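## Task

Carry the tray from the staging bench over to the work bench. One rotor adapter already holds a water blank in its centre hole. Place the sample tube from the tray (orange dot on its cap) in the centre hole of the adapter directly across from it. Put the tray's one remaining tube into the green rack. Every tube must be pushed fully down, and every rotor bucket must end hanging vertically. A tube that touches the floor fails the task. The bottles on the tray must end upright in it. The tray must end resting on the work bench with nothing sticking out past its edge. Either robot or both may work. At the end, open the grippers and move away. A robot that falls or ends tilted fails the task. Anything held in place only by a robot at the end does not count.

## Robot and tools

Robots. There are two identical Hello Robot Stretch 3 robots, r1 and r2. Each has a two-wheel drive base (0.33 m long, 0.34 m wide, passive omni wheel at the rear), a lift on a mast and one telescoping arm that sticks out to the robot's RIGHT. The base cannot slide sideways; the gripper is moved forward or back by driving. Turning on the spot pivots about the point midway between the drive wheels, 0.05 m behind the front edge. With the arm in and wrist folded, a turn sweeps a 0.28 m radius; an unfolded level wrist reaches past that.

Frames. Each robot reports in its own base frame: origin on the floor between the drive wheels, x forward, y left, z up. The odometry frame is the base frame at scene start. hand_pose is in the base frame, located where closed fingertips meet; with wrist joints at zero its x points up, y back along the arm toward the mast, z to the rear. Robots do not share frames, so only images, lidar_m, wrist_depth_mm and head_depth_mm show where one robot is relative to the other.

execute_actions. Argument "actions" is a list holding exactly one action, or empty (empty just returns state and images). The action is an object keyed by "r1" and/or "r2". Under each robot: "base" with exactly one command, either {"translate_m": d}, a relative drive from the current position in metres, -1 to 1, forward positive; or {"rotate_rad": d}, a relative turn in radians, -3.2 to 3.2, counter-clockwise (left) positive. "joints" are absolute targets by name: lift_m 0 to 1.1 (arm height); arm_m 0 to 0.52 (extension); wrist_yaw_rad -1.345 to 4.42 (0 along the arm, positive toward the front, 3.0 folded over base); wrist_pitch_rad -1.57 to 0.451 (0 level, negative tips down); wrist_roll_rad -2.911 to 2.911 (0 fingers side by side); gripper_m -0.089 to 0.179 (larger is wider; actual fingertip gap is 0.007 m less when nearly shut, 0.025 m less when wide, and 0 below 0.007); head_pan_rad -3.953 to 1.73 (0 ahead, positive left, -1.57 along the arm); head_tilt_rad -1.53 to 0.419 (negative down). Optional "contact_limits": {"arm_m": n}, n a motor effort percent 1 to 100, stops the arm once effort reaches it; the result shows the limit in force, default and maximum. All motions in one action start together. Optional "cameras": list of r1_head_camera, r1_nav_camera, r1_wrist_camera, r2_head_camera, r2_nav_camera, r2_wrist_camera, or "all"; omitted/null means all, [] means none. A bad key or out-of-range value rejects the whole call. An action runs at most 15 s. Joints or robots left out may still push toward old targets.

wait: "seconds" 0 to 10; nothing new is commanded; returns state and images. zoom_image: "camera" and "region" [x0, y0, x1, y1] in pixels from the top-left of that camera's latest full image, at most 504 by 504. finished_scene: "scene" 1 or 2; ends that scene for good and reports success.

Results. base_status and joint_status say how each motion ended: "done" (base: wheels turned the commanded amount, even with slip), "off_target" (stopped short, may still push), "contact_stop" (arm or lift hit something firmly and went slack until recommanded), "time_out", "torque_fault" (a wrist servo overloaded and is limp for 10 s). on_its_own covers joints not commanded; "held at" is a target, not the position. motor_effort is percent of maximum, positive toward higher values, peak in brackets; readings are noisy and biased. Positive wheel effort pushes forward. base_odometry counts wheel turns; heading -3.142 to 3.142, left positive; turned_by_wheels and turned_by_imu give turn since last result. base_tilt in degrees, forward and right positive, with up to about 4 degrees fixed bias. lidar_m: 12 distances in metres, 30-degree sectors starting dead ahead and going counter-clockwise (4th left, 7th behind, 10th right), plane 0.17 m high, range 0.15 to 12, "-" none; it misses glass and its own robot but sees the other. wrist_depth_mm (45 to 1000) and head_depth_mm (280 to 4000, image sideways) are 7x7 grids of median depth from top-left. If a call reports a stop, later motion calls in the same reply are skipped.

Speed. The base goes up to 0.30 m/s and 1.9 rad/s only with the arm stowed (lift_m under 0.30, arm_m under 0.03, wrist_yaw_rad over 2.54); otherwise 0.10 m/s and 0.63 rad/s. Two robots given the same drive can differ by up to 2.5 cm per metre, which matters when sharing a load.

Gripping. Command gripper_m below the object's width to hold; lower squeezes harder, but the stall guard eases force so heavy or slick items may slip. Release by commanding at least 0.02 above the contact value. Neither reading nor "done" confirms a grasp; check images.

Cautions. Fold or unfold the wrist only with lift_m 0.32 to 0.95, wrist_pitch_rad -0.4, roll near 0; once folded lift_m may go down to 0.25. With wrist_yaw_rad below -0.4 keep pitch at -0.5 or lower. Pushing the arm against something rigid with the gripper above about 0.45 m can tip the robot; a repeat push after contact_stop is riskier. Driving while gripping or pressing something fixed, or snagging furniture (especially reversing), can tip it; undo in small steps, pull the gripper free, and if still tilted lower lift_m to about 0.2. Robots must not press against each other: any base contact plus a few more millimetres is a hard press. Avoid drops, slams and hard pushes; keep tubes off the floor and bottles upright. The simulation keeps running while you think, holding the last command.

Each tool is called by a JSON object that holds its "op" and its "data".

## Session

{"op": "execute_actions", "data": {"actions": [{"r1":{"joints":{"head_pan_rad":-1.3,"head_tilt_rad":-0.5}},"r2":{"joints":{"head_pan_rad":-1.3,"head_tilt_rad":-0.5}}}], "cameras": ["r1_head_camera","r1_nav_camera","r2_head_camera","r2_nav_camera"]}}

Scene clock: 1.17 s.
r1.base_odometry: x=+0.000 y=+0.000 heading=+0.000 (m, m, rad; r1's odometry frame)
r1.turned_by_wheels: +0.000 (rad since the last result)
r1.turned_by_imu: +0.000 (rad since the last result)
r1.base_tilt: forward=-1.6 right=+0.7 (deg)
r1.lidar_m: 1.01 0.99 2.88 1.47 2.71 2.68 1.44 1.19 1.19 1.33 2.16 2.12
r1.head_depth_mm: 1260 1328 1401 1486 1599 1607 1361 / 1392 1481 1578 1695 1803 1670 1367 / 1579 1660 1801 1956 2030 1685 1365 / 1763 1922 2082 2289 2196 1695 1367 / 2056 2267 2484 2691 2181 1682 1370 / 2459 2724 3081 3080 2202 1686 1374 / 3032 3481 3764 3138 2205 1698 1384
r1.base_status: not commanded
r1.joint_positions: lift_m=+0.371 arm_m=+0.002 wrist_yaw_rad=+2.841 wrist_pitch_rad=-0.596 wrist_roll_rad=+0.001 gripper_m=+0.037 head_pan_rad=-1.293 head_tilt_rad=-0.494
r1.joint_status: all done
r1.motor_effort: left_wheel=-1(1) right_wheel=+0(0) lift_m=+35(35) arm_m=+0(0) wrist_yaw_rad=+1(1) wrist_pitch_rad=+6(6) wrist_roll_rad=+0(0) gripper_m=+0(1) head_pan_rad=-3(37) head_tilt_rad=-4(39) (%)
r1.hand_pose: x=+0.0376 y=+0.0428 z=+0.3459 quat_wxyz=(+0.307, +0.699, +0.104, +0.637) (m; r1's base frame)
r1.wrist_depth_mm: - - - - - - - / - - - - - - - / 783 826 837 831 838 852 859 / 675 - 698 702 714 720 718 / 588 576 620 598 603 610 626 / 514 531 - 534 542 537 541 / 465 - - 474 475 470 474
r2.base_odometry: x=+0.000 y=+0.000 heading=+0.000 (m, m, rad; r2's odometry frame)
r2.turned_by_wheels: +0.000 (rad since the last result)
r2.turned_by_imu: +0.000 (rad since the last result)
r2.base_tilt: forward=+0.0 right=-2.0 (deg)
r2.lidar_m: 1.68 2.08 2.11 0.92 0.71 0.70 0.74 1.08 3.87 1.77 1.53 2.89
r2.head_depth_mm: - - 3605 2662 2032 1579 1296 / - - 2543 2619 2006 1558 1291 / - - 2105 2713 1990 1559 1283 / - - 1973 2717 1993 1545 1279 / - - 1924 2443 1900 1554 1275 / 3858 - 2092 2705 1934 1533 1272 / 3601 3904 3897 2547 1933 1536 1268
r2.base_status: not commanded
r2.joint_positions: lift_m=+0.583 arm_m=+0.000 wrist_yaw_rad=+2.896 wrist_pitch_rad=-0.500 wrist_roll_rad=+0.019 gripper_m=+0.037 head_pan_rad=-1.293 head_tilt_rad=-0.493
r2.joint_status: all done
r2.motor_effort: left_wheel=+0(0) right_wheel=+0(0) lift_m=+39(38) arm_m=+0(1) wrist_yaw_rad=-1(1) wrist_pitch_rad=+7(7) wrist_roll_rad=+0(0) gripper_m=+1(1) head_pan_rad=-2(37) head_tilt_rad=-3(24) (%)
r2.hand_pose: x=+0.0307 y=+0.0619 z=+0.5781 quat_wxyz=(+0.259, +0.707, +0.087, +0.652) (m; r2's base frame)
r2.wrist_depth_mm: - 876 - - - - - / - 945 - - - - - / - - - - - - - / 686 - - - - - - / 743 - 975 960 979 973 - / 760 803 - 849 893 863 865 / 713 709 717 745 716 753 752
pictures: r1_head_camera (sideways: a quarter turn clockwise sets it upright), r1_nav_camera (sideways: a quarter turn counterclockwise sets it upright), r2_head_camera (sideways: a quarter turn clockwise sets it upright), r2_nav_camera (sideways: a quarter turn counterclockwise sets it upright)
camera_calibration (this result's frames):
r1_head_camera: T_world_to_cam=[[-0.0743715, 0.421643, -0.903707, 1.1982], [0.974465, 0.223257, 0.0239703, -0.0384496], [0.211865, -0.878848, -0.42748, 0.514545], [0, 0, 0, 1]] pos_world=[0.0175652, -0.0444206, 1.3037]
r1_nav_camera: T_world_to_cam=[[0.153243, -0.426371, 0.891473, -1.12498], [-0.944775, -0.32767, 0.00568862, 0.0456073], [0.289683, -0.843114, -0.453037, 0.539538], [0, 0, 0, 1]] pos_world=[0.0591886, -0.00982256, 1.24706]
r2_head_camera: T_world_to_cam=[[-0.169248, 0.438844, -0.88248, 1.16699], [0.95097, 0.307896, -0.0292711, 0.0388506], [0.258867, -0.844166, -0.469438, 0.564952], [0, 0, 0, 1]] pos_world=[0.0143172, -0.0471745, 1.29619]
r2_nav_camera: T_world_to_cam=[[0.133544, -0.408673, 0.902858, -1.13177], [-0.96756, -0.250909, 0.0295412, 0.0282826], [0.214463, -0.877514, -0.428923, 0.526417], [0, 0, 0, 1]] pos_world=[0.0656094, 0.00650928, 1.24679]
Images, in order (width x height): r1_head_camera 896x504, r1_nav_camera 672x504, r2_head_camera 896x504, r2_nav_camera 672x504.

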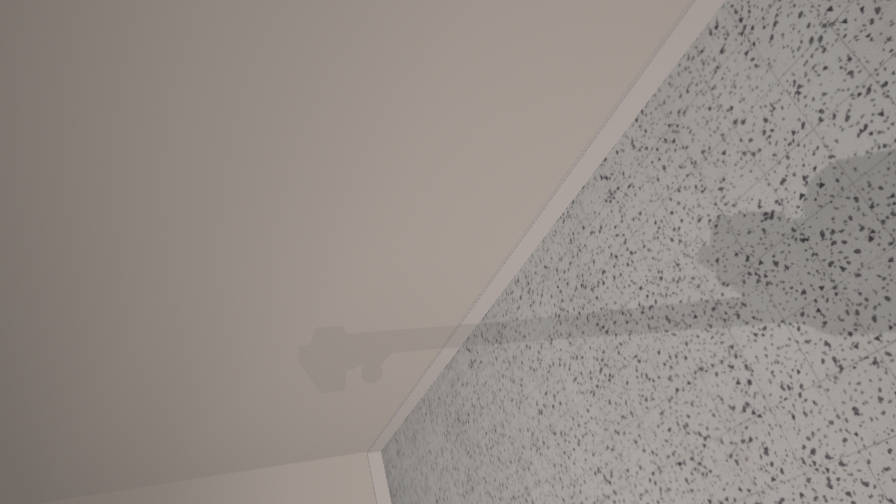

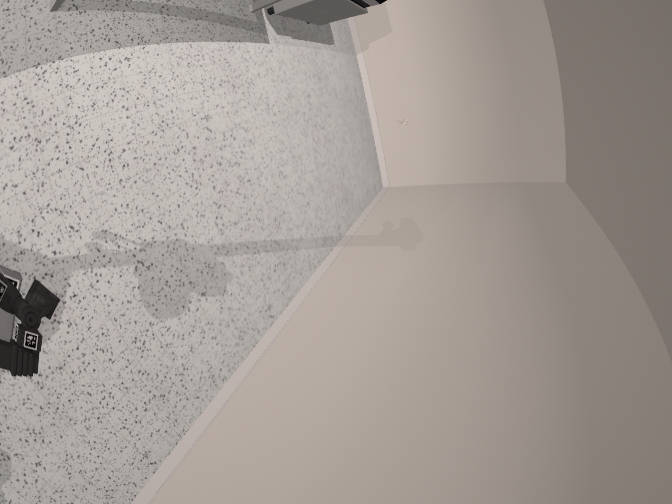

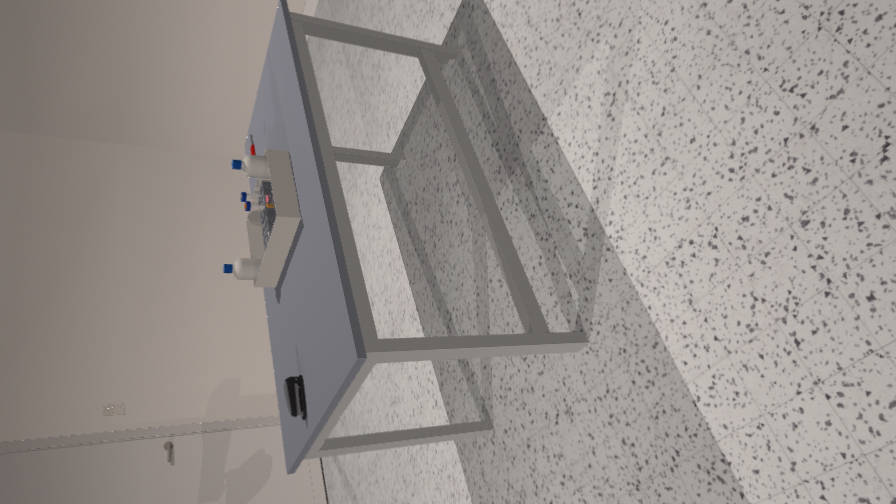

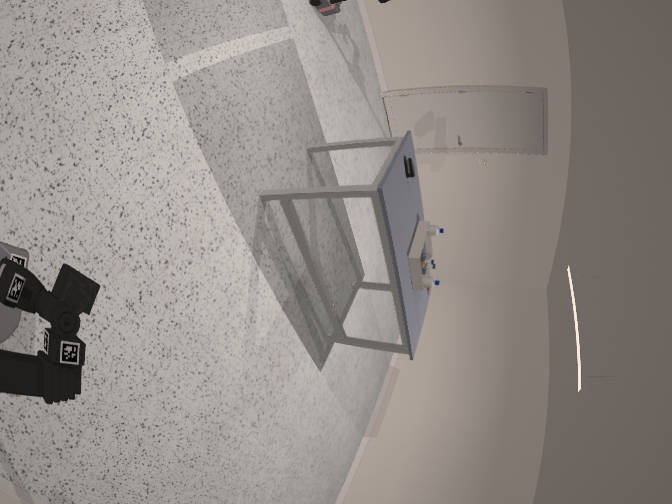

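{"op": "execute_actions", "data": {"actions": [{"r1":{"joints":{"head_pan_rad":0.3,"head_tilt_rad":-0.5}},"r2":{"joints":{"head_pan_rad":-0.8,"head_tilt_rad":-0.6}}}], "cameras": ["r1_head_camera","r2_head_camera","r1_nav_camera","r2_nav_camera"]}}

Scene clock: 18.67 s.
r1.base_odometry: x=+0.000 y=+0.000 heading=+0.000 (m, m, rad; r1's odometry frame)
r1.turned_by_wheels: +0.000 (rad since the last result)
r1.turned_by_imu: +0.000 (rad since the last result)
r1.base_tilt: forward=-1.7 right=+0.6 (deg)
r1.lidar_m: 1.01 0.99 2.88 1.48 2.71 2.68 1.44 1.19 1.19 1.33 2.16 2.13
r1.head_depth_mm: - - 2173 1544 2148 1655 1364 / - - - 1368 2155 1672 1364 / 3919 - - 1291 2076 1663 1364 / 3539 3818 - 1293 1208 1533 1354 / 3383 3579 3821 1367 2009 1689 1366 / 3159 3357 3656 1669 2107 1690 1378 / 3047 3201 3446 3153 2195 1688 1373
r1.base_status: not commanded
r1.joint_positions: lift_m=+0.371 arm_m=+0.002 wrist_yaw_rad=+2.841 wrist_pitch_rad=-0.596 wrist_roll_rad=+0.001 gripper_m=+0.037 head_pan_rad=+0.293 head_tilt_rad=-0.494
r1.joint_status: all done
r1.motor_effort: left_wheel=-1(1) right_wheel=+0(1) lift_m=+35(35) arm_m=+0(0) wrist_yaw_rad=+1(0) wrist_pitch_rad=+6(6) wrist_roll_rad=+0(0) gripper_m=+1(0) head_pan_rad=+3(39) head_tilt_rad=-5(6) (%)
r1.hand_pose: x=+0.0376 y=+0.0428 z=+0.3459 quat_wxyz=(+0.307, +0.699, +0.104, +0.637) (m; r1's base frame)
r1.wrist_depth_mm: - - - - - - - / - 984 - - - - - / 766 828 815 829 845 837 869 / 684 - 686 701 689 700 734 / 588 575 613 607 617 614 607 / 514 532 - 537 542 536 540 / 474 - - 467 477 479 481
r2.base_odometry: x=+0.000 y=+0.000 heading=+0.000 (m, m, rad; r2's odometry frame)
r2.turned_by_wheels: +0.000 (rad since the last result)
r2.turned_by_imu: +0.000 (rad since the last result)
r2.base_tilt: forward=-0.2 right=-2.0 (deg)
r2.lidar_m: 1.68 2.09 2.11 0.92 0.71 0.70 0.74 1.08 3.87 1.77 1.52 2.89
r2.head_depth_mm: 3733 3978 1587 2260 1791 1450 1229 / 3643 3913 2998 2253 1800 1450 1218 / 3612 3929 3352 2318 1786 1449 1215 / 3561 3888 3330 2296 1778 1435 1211 / 3509 3823 3290 2294 1769 1436 1205 / 3435 3748 3099 2270 1751 1433 1209 / 3358 3620 2868 2248 1755 1423 1200
r2.base_status: not commanded
r2.joint_positions: lift_m=+0.583 arm_m=+0.000 wrist_yaw_rad=+2.896 wrist_pitch_rad=-0.500 wrist_roll_rad=+0.019 gripper_m=+0.037 head_pan_rad=-0.807 head_tilt_rad=-0.592
r2.joint_status: all done
r2.motor_effort: left_wheel=+0(0) right_wheel=+0(1) lift_m=+38(39) arm_m=+0(1) wrist_yaw_rad=+0(0) wrist_pitch_rad=+7(7) wrist_roll_rad=+0(1) gripper_m=+1(0) head_pan_rad=+3(26) head_tilt_rad=-3(8) (%)
r2.hand_pose: x=+0.0307 y=+0.0619 z=+0.5781 quat_wxyz=(+0.259, +0.707, +0.087, +0.652) (m; r2's base frame)
r2.wrist_depth_mm: - 878 - - - - - / - 935 - - - - - / - - - - - - - / 706 - - - - - - / 735 - 993 - - 968 - / 751 799 - 841 858 852 863 / 710 712 726 734 715 743 733
pictures: r1_head_camera (sideways: a quarter turn clockwise sets it upright), r1_nav_camera (sideways: a quarter turn counterclockwise sets it upright), r2_head_camera (sideways: a quarter turn clockwise sets it upright), r2_nav_camera (sideways: a quarter turn counterclockwise sets it upright)
camera_calibration (this result's frames):
r1_head_camera: T_world_to_cam=[[-0.420733, -0.0806442, -0.903593, 1.20016], [-0.237581, 0.971072, 0.0239562, -0.0310377], [0.875522, 0.224755, -0.427722, 0.510811], [0, 0, 0, 1]] pos_world=[0.0503473, 0.0121184, 1.30369]
r1_nav_camera: T_world_to_cam=[[0.424295, 0.159576, 0.891352, -1.12648], [0.341553, -0.939846, 0.00567371, 0.0377801], [0.838639, 0.302036, -0.453275, 0.536499], [0, 0, 0, 1]] pos_world=[0.0151255, 0.0532233, 1.24705]
r2_head_camera: T_world_to_cam=[[-0.413087, 0.370359, -0.831981, 1.10262], [0.695498, 0.718069, -0.0256704, 0.0357178], [0.587913, -0.589246, -0.554209, 0.673243], [0, 0, 0, 1]] pos_world=[0.0348294, -0.0373096, 1.2914]
r2_nav_camera: T_world_to_cam=[[0.36895, -0.361926, 0.856087, -1.07221], [-0.736547, -0.675639, 0.0317925, 0.0239465], [0.566899, -0.642278, -0.515853, 0.637379], [0, 0, 0, 1]] pos_world=[0.0518981, 0.0374941, 1.24593]
Images, in order (width x height): r1_head_camera 896x504, r1_nav_camera 672x504, r2_head_camera 896x504, r2_nav_camera 672x504.

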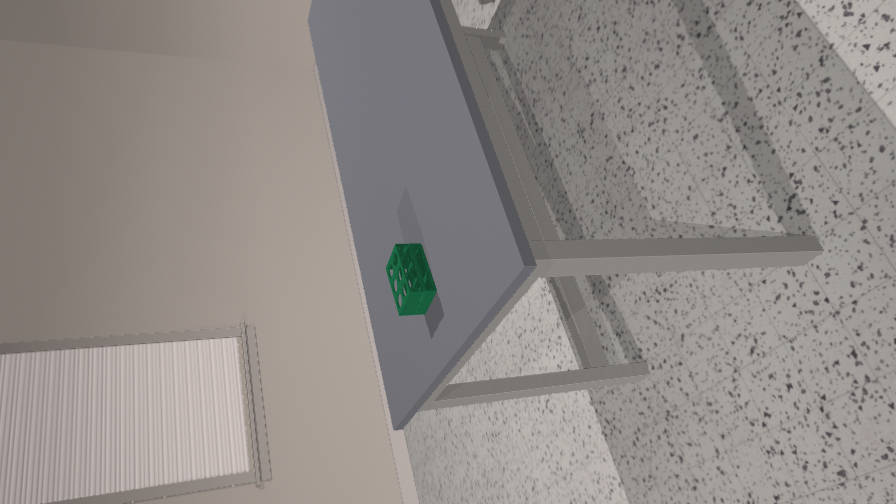

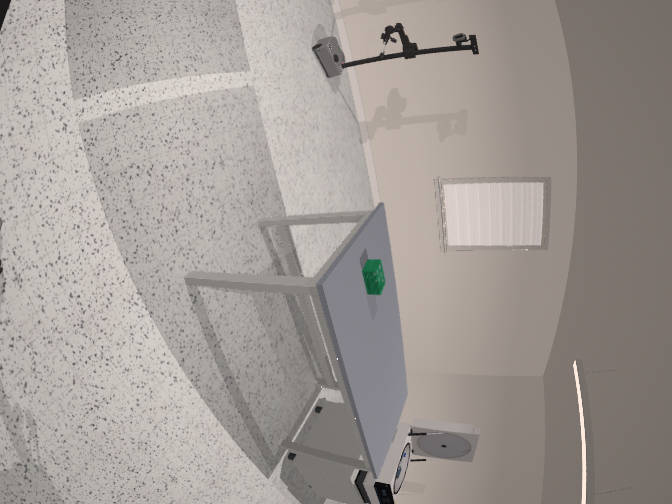

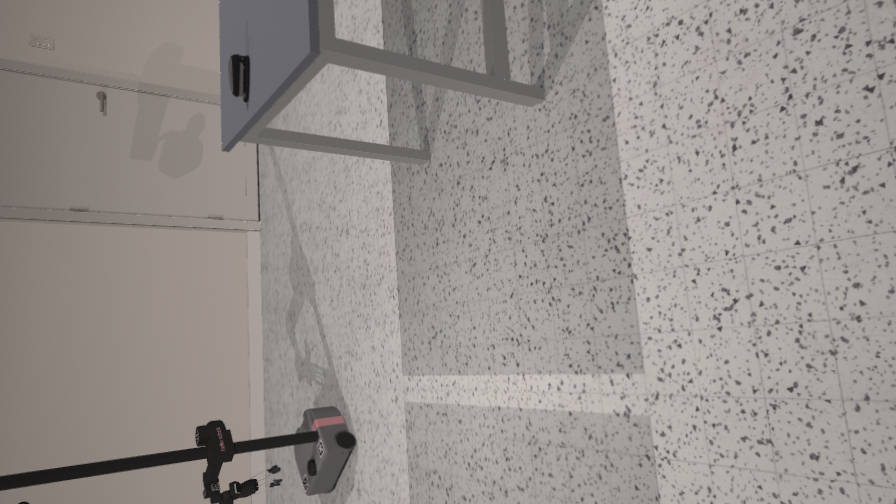

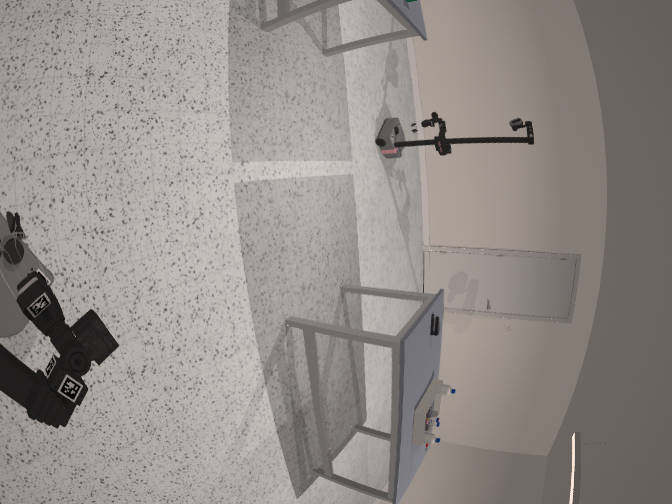

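{"op": "execute_actions", "data": {"actions": [{"r1":{"base":{"rotate_rad":2.14},"joints":{"lift_m":0.27,"wrist_pitch_rad":-0.4,"head_pan_rad":-1.0}},"r2":{"base":{"rotate_rad":1.56},"joints":{"lift_m":0.27,"wrist_pitch_rad":-0.4,"head_pan_rad":-2.2}}}], "cameras": []}}

{"op": "execute_actions", "data": {"actions": [{"r1":{"base":{"translate_m":1}},"r2":{"base":{"translate_m":-1}}}], "cameras": []}}

{"op": "execute_actions", "data": {"actions": [{"r1":{"base":{"translate_m":0.72}},"r2":{"base":{"translate_m":-0.78}}}], "cameras": []}}

{"op": "execute_actions", "data": {"actions": [{"r1":{"base":{"rotate_rad":0.23},"joints":{"lift_m":0.93,"head_pan_rad":-1.57,"head_tilt_rad":-0.75}},"r2":{"base":{"rotate_rad":-0.59},"joints":{"lift_m":0.93,"head_pan_rad":-1.57,"head_tilt_rad":-0.75}}}], "cameras": ["r1_head_camera","r2_head_camera"]}}

Scene clock: 36.23 s.
r1.base_odometry: x=+0.000 y=+0.000 heading=+2.140 (m, m, rad; r1's odometry frame)
r1.turned_by_wheels: +2.140 (rad since the last result)
r1.turned_by_imu: +2.154 (rad since the last result)
r1.base_tilt: forward=-1.7 right=+0.7 (deg)
r1.lidar_m: 2.77 2.40 1.39 1.19 1.19 1.37 2.34 2.14 1.00 1.03 2.89 1.48
r1.head_depth_mm: 2893 3082 3281 3029 2139 1664 1369 / 2948 3198 3398 3043 2158 1680 1371 / 3023 3233 3466 2895 2154 1666 1367 / 3095 3348 3581 3100 2178 1678 1364 / 3210 3468 3747 3086 2159 1696 1362 / 3267 3527 3887 3146 2209 1692 1379 / 3383 3624 - 3126 2089 1685 1376
r1.base_status: done
r1.joint_positions: lift_m=+0.270 arm_m=+0.002 wrist_yaw_rad=+2.841 wrist_pitch_rad=-0.419 wrist_roll_rad=+0.001 gripper_m=+0.037 head_pan_rad=-0.993 head_tilt_rad=-0.494
r1.joint_status: all done
r1.motor_effort: left_wheel=-3(7) right_wheel=+2(7) lift_m=+30(32) arm_m=-1(1) wrist_yaw_rad=+0(1) wrist_pitch_rad=+10(10) wrist_roll_rad=+0(0) gripper_m=+0(0) head_pan_rad=-2(37) head_tilt_rad=-3(3) (%)
r1.hand_pose: x=+0.0453 y=+0.0674 z=+0.2827 quat_wxyz=(+0.249, +0.706, +0.042, +0.662) (m; r1's base frame)
r1.wrist_depth_mm: - - - - - - - / - - - - - - - / - 928 934 934 940 - - / 663 721 707 726 732 738 737 / 557 - 585 587 608 601 600 / 478 - - 485 500 506 509 / - - - 425 425 432 436
r2.base_odometry: x=+0.000 y=+0.000 heading=+1.560 (m, m, rad; r2's odometry frame)
r2.turned_by_wheels: +1.560 (rad since the last result)
r2.turned_by_imu: +1.544 (rad since the last result)
r2.base_tilt: forward=-0.1 right=-2.1 (deg)
r2.lidar_m: 0.94 0.71 0.70 0.74 1.05 3.49 1.81 1.52 2.89 1.68 2.03 2.26
r2.head_depth_mm: 3433 3866 3022 2309 1804 1452 1219 / 3486 3890 3438 2362 1792 1451 1218 / 3493 3870 3365 2311 1769 1446 1219 / 3466 3872 3366 2302 1757 1442 1217 / 3503 3895 3313 2291 1772 1431 1210 / 3465 3725 2979 2304 1747 1427 1206 / 3517 3855 3237 2248 1748 1425 1200
r2.base_status: done
r2.joint_positions: lift_m=+0.270 arm_m=+0.000 wrist_yaw_rad=+2.896 wrist_pitch_rad=-0.421 wrist_roll_rad=+0.019 gripper_m=+0.037 head_pan_rad=-2.193 head_tilt_rad=-0.593
r2.joint_status: all done
r2.motor_effort: left_wheel=-4(12) right_wheel=+2(6) lift_m=+33(35) arm_m=+0(0) wrist_yaw_rad=+0(1) wrist_pitch_rad=+12(12) wrist_roll_rad=+0(1) gripper_m=+1(1) head_pan_rad=-2(37) head_tilt_rad=-3(3) (%)
r2.hand_pose: x=+0.0332 y=+0.0722 z=+0.2821 quat_wxyz=(+0.232, +0.711, +0.060, +0.662) (m; r2's base frame)
r2.wrist_depth_mm: - 843 776 716 648 605 563 / - 918 830 764 703 641 598 / - 955 898 825 752 696 661 / 729 759 750 753 757 729 689 / 578 - 603 602 605 617 619 / 492 - 511 508 524 509 522 / 444 - - 432 427 435 440
pictures: none
No camera images: the call's "cameras" was empty. Leave "cameras" out to get every camera's image.

Scene clock: 41.23 s.
r1.base_odometry: x=-0.539 y=+0.842 heading=+2.140 (m, m, rad; r1's odometry frame)
r1.turned_by_wheels: +0.000 (rad since the last result)
r1.turned_by_imu: +0.003 (rad since the last result)
r1.base_tilt: forward=-1.5 right=+0.6 (deg)
r1.lidar_m: 1.77 2.99 1.68 1.46 1.46 1.68 2.89 1.60 1.92 3.30 0.62 1.40
r1.head_depth_mm: 2664 2847 3031 3029 2163 1664 1350 / 2732 2913 3140 3053 2139 1656 1358 / 2788 2954 3244 2208 2005 1605 1367 / 2883 3111 3335 1294 979 1596 1366 / 2980 3180 3427 1299 913 781 900 / 3061 3323 3550 1310 916 811 1370 / 3151 3379 3668 1317 920 1543 1383
r1.base_status: done
r1.joint_positions: lift_m=+0.270 arm_m=+0.002 wrist_yaw_rad=+2.841 wrist_pitch_rad=-0.418 wrist_roll_rad=+0.001 gripper_m=+0.037 head_pan_rad=-0.993 head_tilt_rad=-0.494
r1.joint_status: not commanded
r1.motor_effort: left_wheel=-3(8) right_wheel=+2(5) lift_m=+31(30) arm_m=+0(1) wrist_yaw_rad=+1(1) wrist_pitch_rad=+9(10) wrist_roll_rad=+1(0) gripper_m=+0(1) head_pan_rad=-3(3) head_tilt_rad=-5(3) (%)
r1.hand_pose: x=+0.0453 y=+0.0675 z=+0.2827 quat_wxyz=(+0.249, +0.706, +0.042, +0.662) (m; r1's base frame)
r1.wrist_depth_mm: - - - - - - - / - - - - - - - / - 917 913 940 980 972 - / 669 707 712 720 725 753 754 / 560 - 582 587 607 603 597 / 474 - - 492 502 499 505 / - - - 428 427 429 432
r2.base_odometry: x=-0.011 y=-1.000 heading=+1.560 (m, m, rad; r2's odometry frame)
r2.turned_by_wheels: +0.000 (rad since the last result)
r2.turned_by_imu: +0.000 (rad since the last result)
r2.base_tilt: forward=+0.0 right=-2.0 (deg)
r2.lidar_m: 1.67 1.27 1.25 1.31 1.88 3.40 1.07 0.82 0.79 3.74 2.01 4.04
r2.head_depth_mm: 3029 3344 1294 1004 1798 1388 1226 / 2961 3325 1369 998 1775 1379 1210 / 2993 3355 1363 992 1789 1374 1216 / 3019 3328 1271 984 1791 1361 1211 / 2980 3290 2431 980 1652 1392 1209 / 2984 3273 2418 2217 1761 1421 1204 / 3015 3318 3211 2262 1747 1424 1198
r2.base_status: done
r2.joint_positions: lift_m=+0.270 arm_m=+0.000 wrist_yaw_rad=+2.896 wrist_pitch_rad=-0.420 wrist_roll_rad=+0.019 gripper_m=+0.037 head_pan_rad=-2.193 head_tilt_rad=-0.593
r2.joint_status: not commanded
r2.motor_effort: left_wheel=-3(17) right_wheel=+2(4) lift_m=+34(34) arm_m=-1(1) wrist_yaw_rad=+0(0) wrist_pitch_rad=+12(12) wrist_roll_rad=+0(0) gripper_m=+1(1) head_pan_rad=-2(2) head_tilt_rad=-2(3) (%)
r2.hand_pose: x=+0.0333 y=+0.0723 z=+0.2823 quat_wxyz=(+0.232, +0.711, +0.060, +0.662) (m; r2's base frame)
r2.wrist_depth_mm: - - - - - - 989 / - - - - - - - / - 952 985 - - - - / 725 756 763 763 772 781 791 / 580 - 614 619 615 623 614 / 491 - 517 507 527 512 520 / 446 - - 438 428 443 446
pictures: none
No camera images: the call's "cameras" was empty. Leave "cameras" out to get every camera's image.

Scene clock: 45.60 s.
r1.base_odometry: x=-0.927 y=+1.449 heading=+2.140 (m, m, rad; r1's odometry frame)
r1.turned_by_wheels: +0.000 (rad since the last result)
r1.turned_by_imu: +0.002 (rad since the last result)
r1.base_tilt: forward=-1.7 right=+0.7 (deg)
r1.lidar_m: 1.04 3.06 1.92 1.63 1.63 1.91 3.28 2.22 0.56 1.03 1.03 1.18
r1.head_depth_mm: 2515 2706 2922 3023 898 694 566 / 2576 2783 2932 3066 898 696 568 / 2648 2853 3047 3077 865 697 570 / 2698 2927 3080 1618 661 656 571 / 2788 2983 3259 1038 844 677 572 / 2879 3080 3371 3086 858 683 574 / 2975 3225 3502 1314 921 707 606
r1.base_status: done
r1.joint_positions: lift_m=+0.270 arm_m=+0.002 wrist_yaw_rad=+2.841 wrist_pitch_rad=-0.418 wrist_roll_rad=+0.001 gripper_m=+0.037 head_pan_rad=-0.993 head_tilt_rad=-0.495
r1.joint_status: not commanded
r1.motor_effort: left_wheel=-3(7) right_wheel=+2(6) lift_m=+30(30) arm_m=-1(0) wrist_yaw_rad=+1(1) wrist_pitch_rad=+9(9) wrist_roll_rad=+0(1) gripper_m=-1(0) head_pan_rad=-3(2) head_tilt_rad=-4(5) (%)
r1.hand_pose: x=+0.0453 y=+0.0675 z=+0.2827 quat_wxyz=(+0.249, +0.706, +0.042, +0.662) (m; r1's base frame)
r1.wrist_depth_mm: - - - - - - - / - - - - - - - / - 905 922 914 947 940 - / 658 708 710 718 729 743 742 / 563 - 588 578 601 594 599 / 478 - - 489 495 503 504 / - - - 426 434 429 430
r2.base_odometry: x=-0.020 y=-1.780 heading=+1.560 (m, m, rad; r2's odometry frame)
r2.turned_by_wheels: +0.000 (rad since the last result)
r2.turned_by_imu: +0.000 (rad since the last result)
r2.base_tilt: forward=+0.0 right=-2.0 (deg)
r2.lidar_m: 2.24 1.71 1.67 1.77 2.54 2.76 0.50 0.38 0.37 0.39 0.56 2.52
r2.head_depth_mm: 2668 2924 3168 957 734 594 1191 / 2632 2934 3175 952 730 591 1197 / 2622 2887 3133 678 683 590 1187 / 2606 2883 3130 860 694 587 1194 / 2620 2899 3096 854 691 585 1204 / 2536 2874 1733 876 691 582 1206 / 2647 2916 3109 922 711 582 1200
r2.base_status: done
r2.joint_positions: lift_m=+0.270 arm_m=+0.000 wrist_yaw_rad=+2.896 wrist_pitch_rad=-0.420 wrist_roll_rad=+0.019 gripper_m=+0.037 head_pan_rad=-2.193 head_tilt_rad=-0.593
r2.joint_status: not commanded
r2.motor_effort: left_wheel=-4(17) right_wheel=+2(5) lift_m=+34(34) arm_m=+0(0) wrist_yaw_rad=+0(1) wrist_pitch_rad=+12(12) wrist_roll_rad=+1(0) gripper_m=+1(1) head_pan_rad=-3(2) head_tilt_rad=-2(2) (%)
r2.hand_pose: x=+0.0333 y=+0.0723 z=+0.2823 quat_wxyz=(+0.232, +0.711, +0.060, +0.662) (m; r2's base frame)
r2.wrist_depth_mm: - - - - - - - / - - - - - - - / - 968 - 995 - - - / 728 776 752 756 747 782 798 / 588 - 608 607 621 623 623 / 489 - 516 508 525 509 529 / 449 - - 430 422 445 444
pictures: none
No camera images: the call's "cameras" was empty. Leave "cameras" out to get every camera's image.

Scene clock: 52.43 s.
r1.base_odometry: x=-0.927 y=+1.449 heading=+2.369 (m, m, rad; r1's odometry frame)
r1.turned_by_wheels: +0.230 (rad since the last result)
r1.turned_by_imu: +0.231 (rad since the last result)
r1.base_tilt: forward=-1.6 right=+0.7 (deg)
r1.lidar_m: 3.05 2.44 1.71 1.63 1.70 2.26 2.22 0.56 0.56 1.03 1.06 1.04
r1.head_depth_mm: 2700 3017 1101 796 - - 1146 / 2655 3009 1100 838 695 - 1159 / 2676 2971 1109 838 695 - - / 2649 2933 1112 842 697 - - / 2622 2902 1115 841 700 - 1162 / 2614 2920 1120 802 666 599 1177 / 1218 2810 1125 632 661 599 1194
r1.base_status: done
r1.joint_positions: lift_m=+0.930 arm_m=+0.002 wrist_yaw_rad=+2.841 wrist_pitch_rad=-0.418 wrist_roll_rad=+0.001 gripper_m=+0.037 head_pan_rad=-1.563 head_tilt_rad=-0.741
r1.joint_status: all done
r1.motor_effort: left_wheel=-2(10) right_wheel=+1(5) lift_m=+39(40) arm_m=+0(0) wrist_yaw_rad=+1(0) wrist_pitch_rad=+9(9) wrist_roll_rad=+0(0) gripper_m=+1(1) head_pan_rad=-3(31) head_tilt_rad=-6(32) (%)
r1.hand_pose: x=+0.0453 y=+0.0675 z=+0.9425 quat_wxyz=(+0.249, +0.706, +0.041, +0.662) (m; r1's base frame)
r1.wrist_depth_mm: - - - - - - - / - - - - - - - / - - - - - - - / - - - - - - - / - - - - - - - / - - - - - - - / - - - - - - -
r2.base_odometry: x=-0.020 y=-1.780 heading=+0.970 (m, m, rad; r2's odometry frame)
r2.turned_by_wheels: -0.590 (rad since the last result)
r2.turned_by_imu: -0.583 (rad since the last result)
r2.base_tilt: forward=+0.0 right=-1.9 (deg)
r2.lidar_m: 2.52 2.38 1.74 1.67 1.73 2.37 2.76 0.53 0.39 0.37 0.38 0.52
r2.head_depth_mm: 2647 3004 1008 807 - - 1109 / 2681 2962 1002 731 - 1272 1090 / 2681 2999 868 699 - - - / 2695 2958 969 722 - - - / 2675 2969 899 722 - 1256 1096 / 1313 2928 981 739 626 1283 1092 / 2710 3022 980 763 625 1279 1100
r2.base_status: done
r2.joint_positions: lift_m=+0.930 arm_m=+0.000 wrist_yaw_rad=+2.896 wrist_pitch_rad=-0.420 wrist_roll_rad=+0.019 gripper_m=+0.037 head_pan_rad=-1.577 head_tilt_rad=-0.741
r2.joint_status: all done
r2.motor_effort: left_wheel=+4(14) right_wheel=-3(7) lift_m=+43(43) arm_m=+0(0) wrist_yaw_rad=+1(1) wrist_pitch_rad=+12(12) wrist_roll_rad=+1(1) gripper_m=+1(0) head_pan_rad=+3(32) head_tilt_rad=-4(15) (%)
r2.hand_pose: x=+0.0333 y=+0.0723 z=+0.9420 quat_wxyz=(+0.232, +0.711, +0.060, +0.662) (m; r2's base frame)
r2.wrist_depth_mm: - - - - - - - / - - - - - - - / - - - - - - - / - - - - - - - / - - - - - - - / - - - - - - - / - - - - - - -
pictures: r1_head_camera (sideways: a quarter turn clockwise sets it upright), r2_head_camera (sideways: a quarter turn clockwise sets it upright)
camera_calibration (this result's frames):
r1_head_camera: T_world_to_cam=[[0.0391989, 0.634593, -0.771852, 1.02557], [0.998738, -0.0491498, 0.0103121, -0.0208105], [-0.0313924, -0.771282, -0.635719, 0.78696], [0, 0, 0, 1]] pos_world=[0.00528744, -0.0448755, 1.29209]
r2_head_camera: T_world_to_cam=[[-0.0380847, 0.670836, -0.740627, 0.98125], [0.999195, 0.0348921, -0.0197767, 0.0261879], [0.0125751, -0.740785, -0.671625, 0.829495], [0, 0, 0, 1]] pos_world=[0.000772832, -0.0446941, 1.28437]
Images, in order (width x height): r1_head_camera 896x504, r2_head_camera 896x504.

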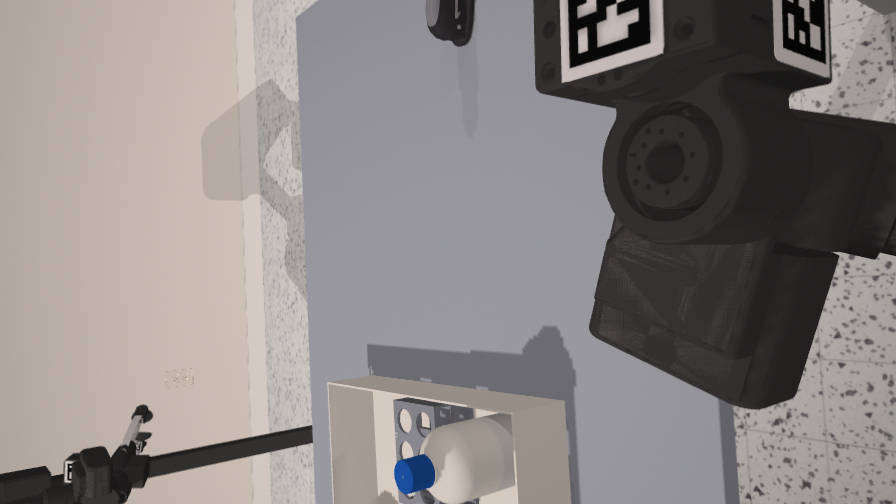

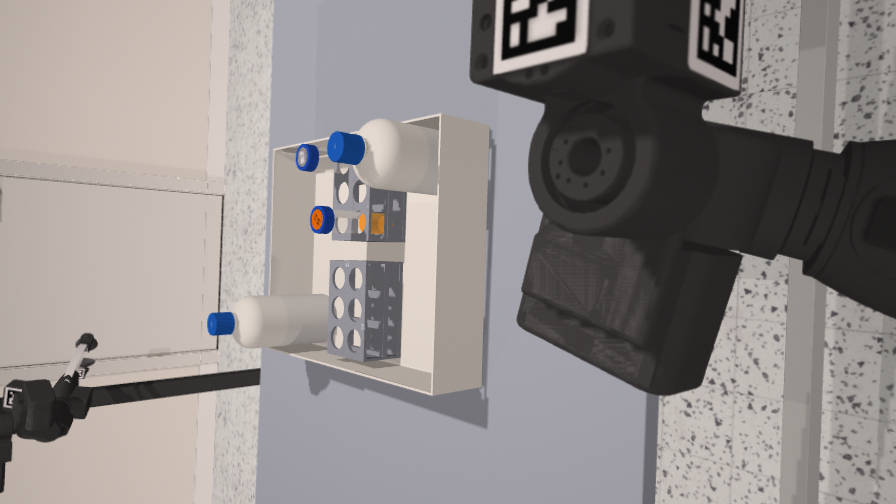

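{"op": "execute_actions", "data": {"actions": [{"r1":{"base":{"translate_m":0.32},"joints":{"wrist_yaw_rad":0,"gripper_m":0.06}},"r2":{"base":{"translate_m":0.03},"joints":{"wrist_yaw_rad":0,"gripper_m":0.06}}}], "cameras": []}}

{"op": "execute_actions", "data": {"actions": [{"r1":{"joints":{"lift_m":1.02,"wrist_pitch_rad":-1.57,"wrist_roll_rad":1.57,"arm_m":0.385}},"r2":{"joints":{"lift_m":1.02,"wrist_pitch_rad":-1.57,"wrist_roll_rad":1.57,"arm_m":0.44}}}]}}

Scene clock: 63.97 s.
r1.base_odometry: x=-1.156 y=+1.672 heading=+2.369 (m, m, rad; r1's odometry frame)
r1.turned_by_wheels: +0.000 (rad since the last result)
r1.turned_by_imu: +0.000 (rad since the last result)
r1.base_tilt: forward=-1.7 right=+0.5 (deg)
r1.lidar_m: 2.74 2.46 1.75 1.65 1.69 2.27 2.53 0.82 1.06 1.01 1.04 0.75
r1.head_depth_mm: 2676 3019 1098 836 - - - / 2665 3006 1104 660 675 - - / 2671 2941 1104 771 - - - / 2553 2957 1110 797 - 595 1194 / 1085 2860 887 798 656 581 1190 / 2602 2890 1117 792 665 582 1190 / 2589 2904 1117 847 681 584 1190
r1.base_status: done
r1.joint_positions: lift_m=+0.930 arm_m=+0.002 wrist_yaw_rad=+0.003 wrist_pitch_rad=-0.418 wrist_roll_rad=+0.001 gripper_m=+0.060 head_pan_rad=-1.563 head_tilt_rad=-0.741
r1.joint_status: all done
r1.motor_effort: left_wheel=-3(4) right_wheel=+1(4) lift_m=+39(38) arm_m=+0(0) wrist_yaw_rad=-2(3) wrist_pitch_rad=+9(9) wrist_roll_rad=+1(0) gripper_m=+0(79) head_pan_rad=-2(3) head_tilt_rad=-6(5) (%)
r1.hand_pose: x=-0.0208 y=-0.3711 z=+0.9425 quat_wxyz=(+0.692, +0.148, -0.692, -0.146) (m; r1's base frame)
r1.wrist_depth_mm: - - - - - - - / - - 887 - - - - / 645 673 540 644 533 735 747 / 515 515 491 514 343 547 559 / 421 422 362 364 361 438 451 / 359 358 345 364 362 371 376 / 311 310 310 314 317 320 324
r2.base_odometry: x=-0.003 y=-1.755 heading=+0.970 (m, m, rad; r2's odometry frame)
r2.turned_by_wheels: +0.000 (rad since the last result)
r2.turned_by_imu: +0.000 (rad since the last result)
r2.base_tilt: forward=-0.1 right=-2.1 (deg)
r2.lidar_m: 2.49 2.38 1.73 1.67 1.73 2.36 2.79 0.53 0.39 0.37 0.39 0.53
r2.head_depth_mm: 2672 2976 1006 803 - - - / 2682 2979 962 696 - - - / 2620 2992 956 798 - - 1104 / 1057 2963 949 794 631 1286 1103 / 2687 2936 912 721 629 1286 1099 / 2706 2988 982 764 627 1283 1098 / 2723 3008 978 763 625 1276 1097
r2.base_status: done
r2.joint_positions: lift_m=+0.930 arm_m=+0.000 wrist_yaw_rad=+0.002 wrist_pitch_rad=-0.420 wrist_roll_rad=+0.019 gripper_m=+0.060 head_pan_rad=-1.577 head_tilt_rad=-0.741
r2.joint_status: all done
r2.motor_effort: left_wheel=+5(12) right_wheel=-3(5) lift_m=+43(43) arm_m=+0(0) wrist_yaw_rad=-2(1) wrist_pitch_rad=+12(12) wrist_roll_rad=+1(0) gripper_m=+0(76) head_pan_rad=+3(3) head_tilt_rad=-3(4) (%)
r2.hand_pose: x=-0.0210 y=-0.3692 z=+0.9420 quat_wxyz=(+0.685, +0.147, -0.698, -0.148) (m; r2's base frame)
r2.wrist_depth_mm: - - - - - - - / - - - - - - - / 703 723 649 704 539 775 804 / 540 549 522 537 373 584 593 / 439 442 374 386 395 466 469 / 367 368 - 376 - 379 393 / 315 315 314 321 317 330 333
pictures: none
No camera images: the call's "cameras" was empty. Leave "cameras" out to get every camera's image.

Scene clock: 68.40 s.
r1.base_odometry: x=-1.156 y=+1.672 heading=+2.369 (m, m, rad; r1's odometry frame)
r1.turned_by_wheels: +0.000 (rad since the last result)
r1.turned_by_imu: +0.000 (rad since the last result)
r1.base_tilt: forward=-1.7 right=+0.6 (deg)
r1.lidar_m: 2.74 2.46 1.74 1.65 1.69 2.28 2.54 0.81 1.06 1.02 1.04 0.75
r1.head_depth_mm: 2611 3094 1097 838 676 592 1186 / 2559 2991 1052 659 661 593 1189 / - - 973 768 658 594 1187 / 708 761 961 804 659 595 1183 / 686 2821 886 799 655 582 1196 / 2608 2887 1112 793 662 584 1192 / 2577 2872 1119 846 682 583 1195
r1.base_status: not commanded
r1.joint_positions: lift_m=+1.020 arm_m=+0.385 wrist_yaw_rad=+0.001 wrist_pitch_rad=-1.563 wrist_roll_rad=+1.567 gripper_m=+0.060 head_pan_rad=-1.563 head_tilt_rad=-0.741
r1.joint_status: all done
r1.motor_effort: left_wheel=-3(3) right_wheel=+1(1) lift_m=+39(39) arm_m=+4(5) wrist_yaw_rad=-1(2) wrist_pitch_rad=-4(7) wrist_roll_rad=+1(0) gripper_m=+1(1) head_pan_rad=-2(3) head_tilt_rad=-5(4) (%)
r1.hand_pose: x=-0.0216 y=-0.5072 z=+0.9021 quat_wxyz=(+0.002, +0.001, -0.710, -0.705) (m; r1's base frame)
r1.wrist_depth_mm: 244 224 113 273 273 272 988 / 235 265 147 280 283 280 986 / 243 270 297 292 291 288 - / 251 300 308 304 299 298 - / 272 289 316 315 310 311 - / 303 294 328 327 324 - - / 320 279 334 331 333 - -
r2.base_odometry: x=-0.003 y=-1.755 heading=+0.970 (m, m, rad; r2's odometry frame)
r2.turned_by_wheels: +0.000 (rad since the last result)
r2.turned_by_imu: +0.000 (rad since the last result)
r2.base_tilt: forward=+0.0 right=-1.9 (deg)
r2.lidar_m: 2.49 2.39 1.73 1.67 1.73 2.37 2.79 0.53 0.39 0.37 0.39 0.52
r2.head_depth_mm: - 2967 1007 778 636 1276 1111 / - 2965 962 697 634 1268 1108 / - 2948 962 704 631 1265 1103 / 771 2937 949 723 633 1281 1104 / 2660 2924 909 724 629 1287 1097 / 2718 3005 979 765 628 1285 1098 / 2695 3027 978 762 626 1278 1099
r2.base_status: not commanded
r2.joint_positions: lift_m=+1.020 arm_m=+0.440 wrist_yaw_rad=+0.001 wrist_pitch_rad=-1.549 wrist_roll_rad=+1.567 gripper_m=+0.060 head_pan_rad=-1.577 head_tilt_rad=-0.741
r2.joint_status: all done
joint sent to its limit — the command would take r2.wrist_pitch_rad past its lower limit, so that joint was sent only as far as its limit.
r2.motor_effort: left_wheel=+5(4) right_wheel=-3(3) lift_m=+43(43) arm_m=+3(4) wrist_yaw_rad=-1(2) wrist_pitch_rad=-5(10) wrist_roll_rad=+2(2) gripper_m=+0(1) head_pan_rad=+3(3) head_tilt_rad=-4(3) (%)
r2.hand_pose: x=-0.0216 y=-0.5656 z=+0.9019 quat_wxyz=(+0.002, +0.001, -0.714, -0.700) (m; r2's base frame)
r2.wrist_depth_mm: 223 231 112 148 285 288 - / 228 255 150 151 293 292 - / 233 263 293 292 298 297 - / 175 265 298 297 305 306 - / 267 299 304 303 307 311 - / 247 279 - 312 - 319 - / 285 281 319 321 323 325 -
pictures: r1_head_camera (sideways: a quarter turn clockwise sets it upright), r1_nav_camera (sideways: a quarter turn counterclockwise sets it upright), r1_wrist_camera, r2_head_camera (sideways: a quarter turn clockwise sets it upright), r2_nav_camera (sideways: a quarter turn counterclockwise sets it upright), r2_wrist_camera
camera_calibration (this result's frames):
r1_head_camera: T_world_to_cam=[[0.039386, 0.634589, -0.771846, 1.02556], [0.998724, -0.0494443, 0.0103115, -0.0208097], [-0.0316198, -0.771267, -0.635726, 0.786971], [0, 0, 0, 1]] pos_world=[0.00527421, -0.0448752, 1.29209]
r1_nav_camera: T_world_to_cam=[[0.0353271, -0.656419, 0.753568, -0.944458], [-0.997976, -0.0630635, -0.00814861, 0.063946], [0.0528716, -0.751756, -0.657319, 0.806755], [0, 0, 0, 1]] pos_world=[0.0545271, -0.00944543, 1.24253]
r1_wrist_camera: T_world_to_cam=[[-0.0470695, 0.99864, -0.0224294, 0.522195], [0.978846, 0.0505891, 0.198244, -0.106858], [0.199109, -0.0126237, -0.979896, 1.04573], [0, 0, 0, 1]] pos_world=[-0.0790363, -0.502878, 1.0576]
r2_head_camera: T_world_to_cam=[[-0.0381551, 0.670832, -0.740627, 0.981251], [0.999192, 0.0349969, -0.0197767, 0.0261879], [0.0126528, -0.740783, -0.671625, 0.829495], [0, 0, 0, 1]] pos_world=[0.00077752, -0.0446947, 1.28437]
r2_nav_camera: T_world_to_cam=[[0.012305, -0.638044, 0.769902, -0.95767], [-0.999149, 0.0224767, 0.0345961, 0.0219048], [-0.0393787, -0.769672, -0.637224, 0.798977], [0, 0, 0, 1]] pos_world=[0.0651329, 0.00342354, 1.24568]
r2_wrist_camera: T_world_to_cam=[[0.00411437, 0.999986, 0.00334764, 0.563436], [0.991705, -0.00451032, 0.128454, -0.0570297], [0.128468, 0.00279136, -0.99171, 1.05776], [0, 0, 0, 1]] pos_world=[-0.0816491, -0.566638, 1.05443]
Images, in order (width x height): r1_head_camera 896x504, r1_nav_camera 672x504, r1_wrist_camera 644x364, r2_head_camera 896x504, r2_nav_camera 672x504, r2_wrist_camera 644x364.

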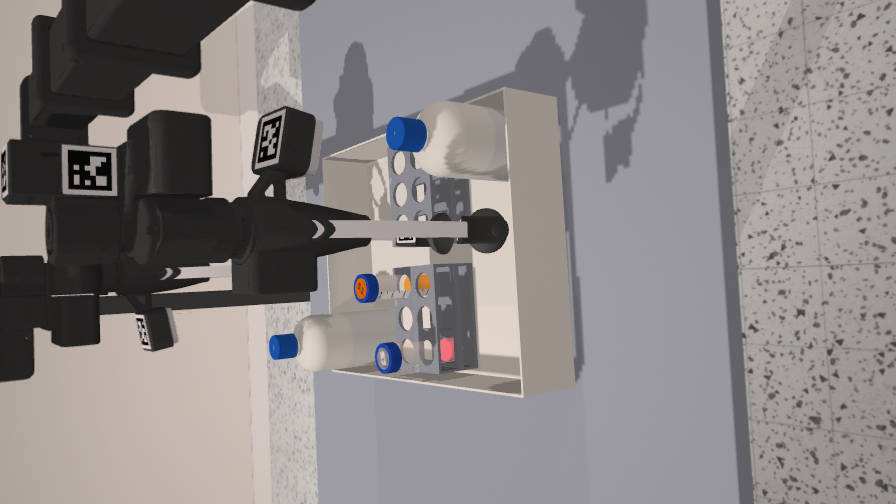

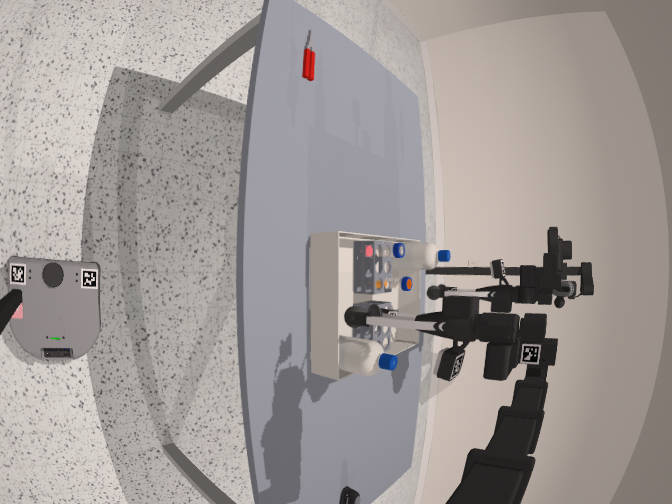

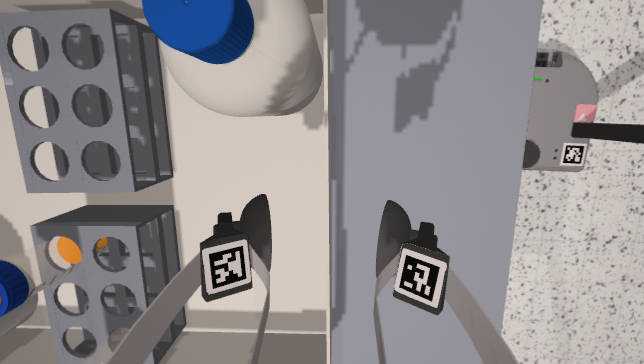

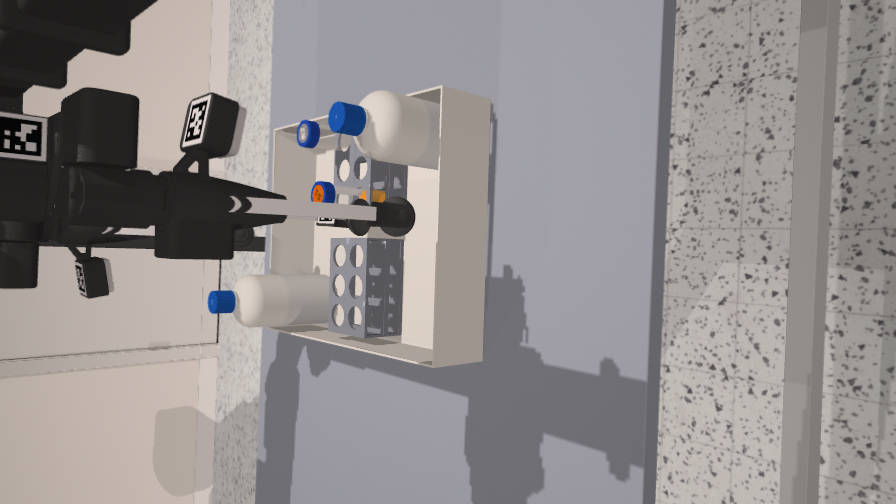

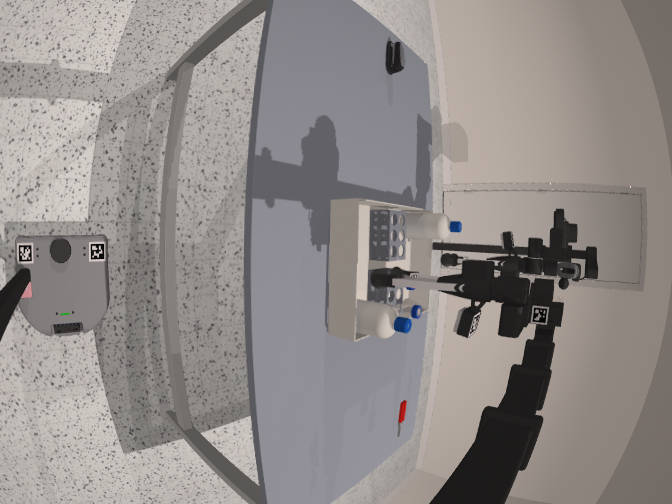

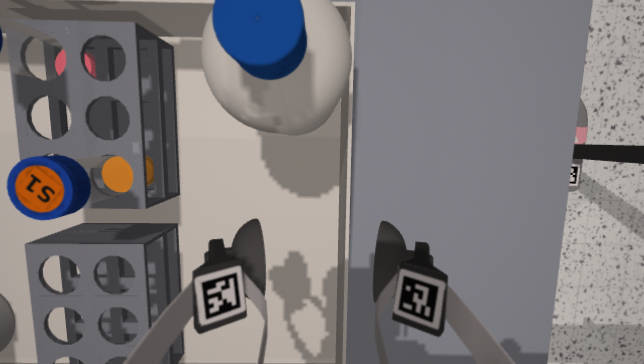

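{"op": "execute_actions", "data": {"actions": [{"r1":{"base":{"translate_m":0.01},"joints":{"lift_m":0.96,"arm_m":0.381}},"r2":{"base":{"translate_m":0.015},"joints":{"lift_m":0.96,"arm_m":0.422}}}], "cameras": []}}

{"op": "execute_actions", "data": {"actions": [{"r1":{"joints":{"lift_m":0.905}},"r2":{"joints":{"lift_m":0.905}}}], "cameras": ["r1_wrist_camera","r2_wrist_camera"]}}

Scene clock: 74.43 s.
r1.base_odometry: x=-1.163 y=+1.679 heading=+2.369 (m, m, rad; r1's odometry frame)
r1.turned_by_wheels: +0.000 (rad since the last result)
r1.turned_by_imu: -0.001 (rad since the last result)
r1.base_tilt: forward=-1.7 right=+0.4 (deg)
r1.lidar_m: 2.73 2.46 1.75 1.64 1.69 2.28 2.55 0.83 1.06 1.01 1.04 0.74
r1.head_depth_mm: 2660 2865 - 808 673 594 1184 / 2662 - 1108 642 660 594 1186 / 2633 - 1108 783 659 594 1187 / 1228 820 - 803 658 597 1193 / 855 2840 887 792 652 582 1187 / 2586 2881 1116 822 663 582 1194 / 2623 2889 1119 846 682 584 1195
r1.base_status: done
r1.joint_positions: lift_m=+0.960 arm_m=+0.381 wrist_yaw_rad=+0.001 wrist_pitch_rad=-1.563 wrist_roll_rad=+1.567 gripper_m=+0.060 head_pan_rad=-1.563 head_tilt_rad=-0.741
r1.joint_status: all done
r1.motor_effort: left_wheel=-3(5) right_wheel=+1(5) lift_m=+29(31) arm_m=-4(4) wrist_yaw_rad=-1(1) wrist_pitch_rad=-4(4) wrist_roll_rad=+1(1) gripper_m=-1(0) head_pan_rad=-2(3) head_tilt_rad=-6(6) (%)
r1.hand_pose: x=-0.0216 y=-0.5038 z=+0.8425 quat_wxyz=(+0.002, +0.001, -0.709, -0.705) (m; r1's base frame)
r1.wrist_depth_mm: 200 87 92 195 218 214 921 / 204 225 119 225 225 222 934 / 208 237 235 234 231 230 233 / 215 246 243 242 239 237 - / 209 253 251 248 246 245 - / 230 260 262 259 258 253 - / 211 265 272 266 267 266 -
r2.base_odometry: x=+0.006 y=-1.743 heading=+0.970 (m, m, rad; r2's odometry frame)
r2.turned_by_wheels: +0.000 (rad since the last result)
r2.turned_by_imu: +0.000 (rad since the last result)
r2.base_tilt: forward=-0.2 right=-2.0 (deg)
r2.lidar_m: 2.47 2.38 1.74 1.67 1.73 2.37 2.81 0.53 0.39 0.37 0.39 0.53
r2.head_depth_mm: 2597 - 991 781 637 1270 1109 / 2613 3049 857 678 635 1274 1108 / 1630 - 839 713 633 1268 1100 / 747 2210 913 721 630 1290 1099 / 2684 2970 912 721 629 1286 1101 / 2690 3022 977 765 627 1279 1098 / 2690 3034 976 762 624 1280 1096
r2.base_status: done
r2.joint_positions: lift_m=+0.960 arm_m=+0.422 wrist_yaw_rad=+0.001 wrist_pitch_rad=-1.550 wrist_roll_rad=+1.567 gripper_m=+0.060 head_pan_rad=-1.577 head_tilt_rad=-0.741
r2.joint_status: all done
r2.motor_effort: left_wheel=+4(10) right_wheel=-3(4) lift_m=+34(35) arm_m=-4(5) wrist_yaw_rad=+0(0) wrist_pitch_rad=-5(5) wrist_roll_rad=+1(1) gripper_m=+1(1) head_pan_rad=+4(3) head_tilt_rad=-3(3) (%)
r2.hand_pose: x=-0.0216 y=-0.5485 z=+0.8422 quat_wxyz=(+0.002, +0.001, -0.714, -0.700) (m; r2's base frame)
r2.wrist_depth_mm: 200 92 92 226 227 229 229 / 200 225 111 229 232 233 234 / 202 232 234 234 238 239 239 / 192 237 237 240 243 243 245 / 213 241 243 244 247 248 252 / 215 246 - 250 - 254 - / 219 249 254 255 262 259 -
pictures: none
No camera images: the call's "cameras" was empty. Leave "cameras" out to get every camera's image.

Scene clock: 75.77 s.
r1.base_odometry: x=-1.163 y=+1.679 heading=+2.369 (m, m, rad; r1's odometry frame)
r1.turned_by_wheels: +0.000 (rad since the last result)
r1.turned_by_imu: +0.000 (rad since the last result)
r1.base_tilt: forward=-1.7 right=+0.6 (deg)
r1.lidar_m: 2.72 2.46 1.75 1.64 1.69 2.28 2.54 0.83 1.06 1.01 1.04 0.74
r1.head_depth_mm: 2665 2993 2903 - 640 592 1183 / 2647 2923 - 638 661 594 1184 / 2649 2834 - 759 658 595 1182 / 2589 775 1326 783 647 596 1189 / 1192 2831 885 791 652 583 1193 / 2601 2880 1112 823 660 582 1192 / 2581 2885 1117 848 683 582 1186
r1.base_status: not commanded
r1.joint_positions: lift_m=+0.905 arm_m=+0.381 wrist_yaw_rad=+0.001 wrist_pitch_rad=-1.563 wrist_roll_rad=+1.567 gripper_m=+0.060 head_pan_rad=-1.563 head_tilt_rad=-0.741
r1.joint_status: all done
r1.motor_effort: left_wheel=-3(3) right_wheel=+1(2) lift_m=+30(30) arm_m=-4(4) wrist_yaw_rad=-1(1) wrist_pitch_rad=-4(4) wrist_roll_rad=+1(1) gripper_m=-1(0) head_pan_rad=-3(2) head_tilt_rad=-5(6) (%)
r1.hand_pose: x=-0.0216 y=-0.5038 z=+0.7875 quat_wxyz=(+0.002, +0.001, -0.709, -0.705) (m; r1's base frame)
r1.wrist_depth_mm: - 56 77 167 166 166 163 / 178 85 119 172 172 170 168 / 182 182 180 178 178 174 173 / 187 187 185 184 181 181 179 / 196 195 192 189 188 187 185 / 198 201 201 195 196 194 193 / 204 210 206 204 203 201 201
r2.base_odometry: x=+0.006 y=-1.743 heading=+0.970 (m, m, rad; r2's odometry frame)
r2.turned_by_wheels: +0.000 (rad since the last result)
r2.turned_by_imu: +0.000 (rad since the last result)
r2.base_tilt: forward=-0.2 right=-2.0 (deg)
r2.lidar_m: 2.47 2.38 1.74 1.67 1.74 2.36 2.81 0.53 0.39 0.37 0.39 0.52
r2.head_depth_mm: 2674 2968 - - 628 1273 1110 / 2636 - 725 679 635 1270 1103 / 2543 - - 708 633 1266 1105 / 781 1505 908 722 631 1289 1107 / 2650 2968 912 723 629 1286 1097 / 2701 3061 980 766 626 1280 1096 / 2730 3014 974 761 623 1281 1092
r2.base_status: not commanded
r2.joint_positions: lift_m=+0.905 arm_m=+0.422 wrist_yaw_rad=+0.001 wrist_pitch_rad=-1.550 wrist_roll_rad=+1.567 gripper_m=+0.060 head_pan_rad=-1.577 head_tilt_rad=-0.741
r2.joint_status: all done
r2.motor_effort: left_wheel=+4(3) right_wheel=-3(3) lift_m=+33(33) arm_m=-4(4) wrist_yaw_rad=-1(0) wrist_pitch_rad=-5(4) wrist_roll_rad=+1(1) gripper_m=+1(0) head_pan_rad=+3(3) head_tilt_rad=-3(4) (%)
r2.hand_pose: x=-0.0216 y=-0.5485 z=+0.7872 quat_wxyz=(+0.002, +0.001, -0.714, -0.700) (m; r2's base frame)
r2.wrist_depth_mm: - 58 70 117 176 176 178 / 173 174 111 175 179 179 181 / 177 178 178 179 183 183 184 / 180 182 183 185 186 187 188 / 184 186 186 189 189 191 191 / 184 190 - 192 - 196 196 / 189 193 194 196 199 200 200
pictures: r1_wrist_camera, r2_wrist_camera
camera_calibration (this result's frames):
r1_wrist_camera: T_world_to_cam=[[-0.0470691, 0.998646, -0.0221676, 0.516042], [0.978846, 0.0505368, 0.198257, -0.0843362], [0.199108, -0.012367, -0.979899, 0.933553], [0, 0, 0, 1]] pos_world=[-0.0790363, -0.499535, 0.942948]
r2_wrist_camera: T_world_to_cam=[[0.00411474, 0.999985, 0.00361561, 0.546441], [0.991705, -0.00454511, 0.128453, -0.042238], [0.128468, 0.00305707, -0.991709, 0.944116], [0, 0, 0, 1]] pos_world=[-0.0816491, -0.549511, 0.939738]
Images, in order (width x height): r1_wrist_camera 644x364, r2_wrist_camera 644x364.

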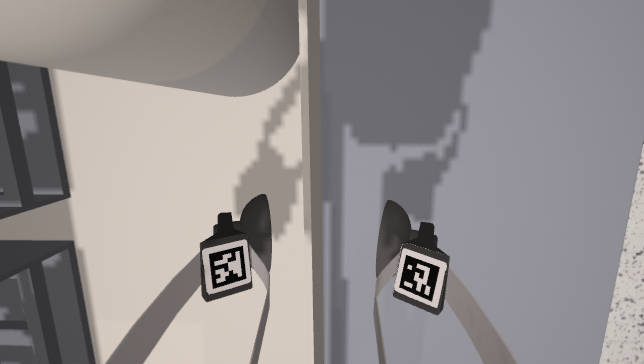

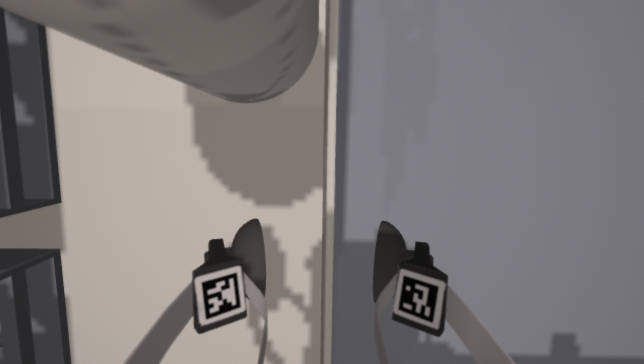

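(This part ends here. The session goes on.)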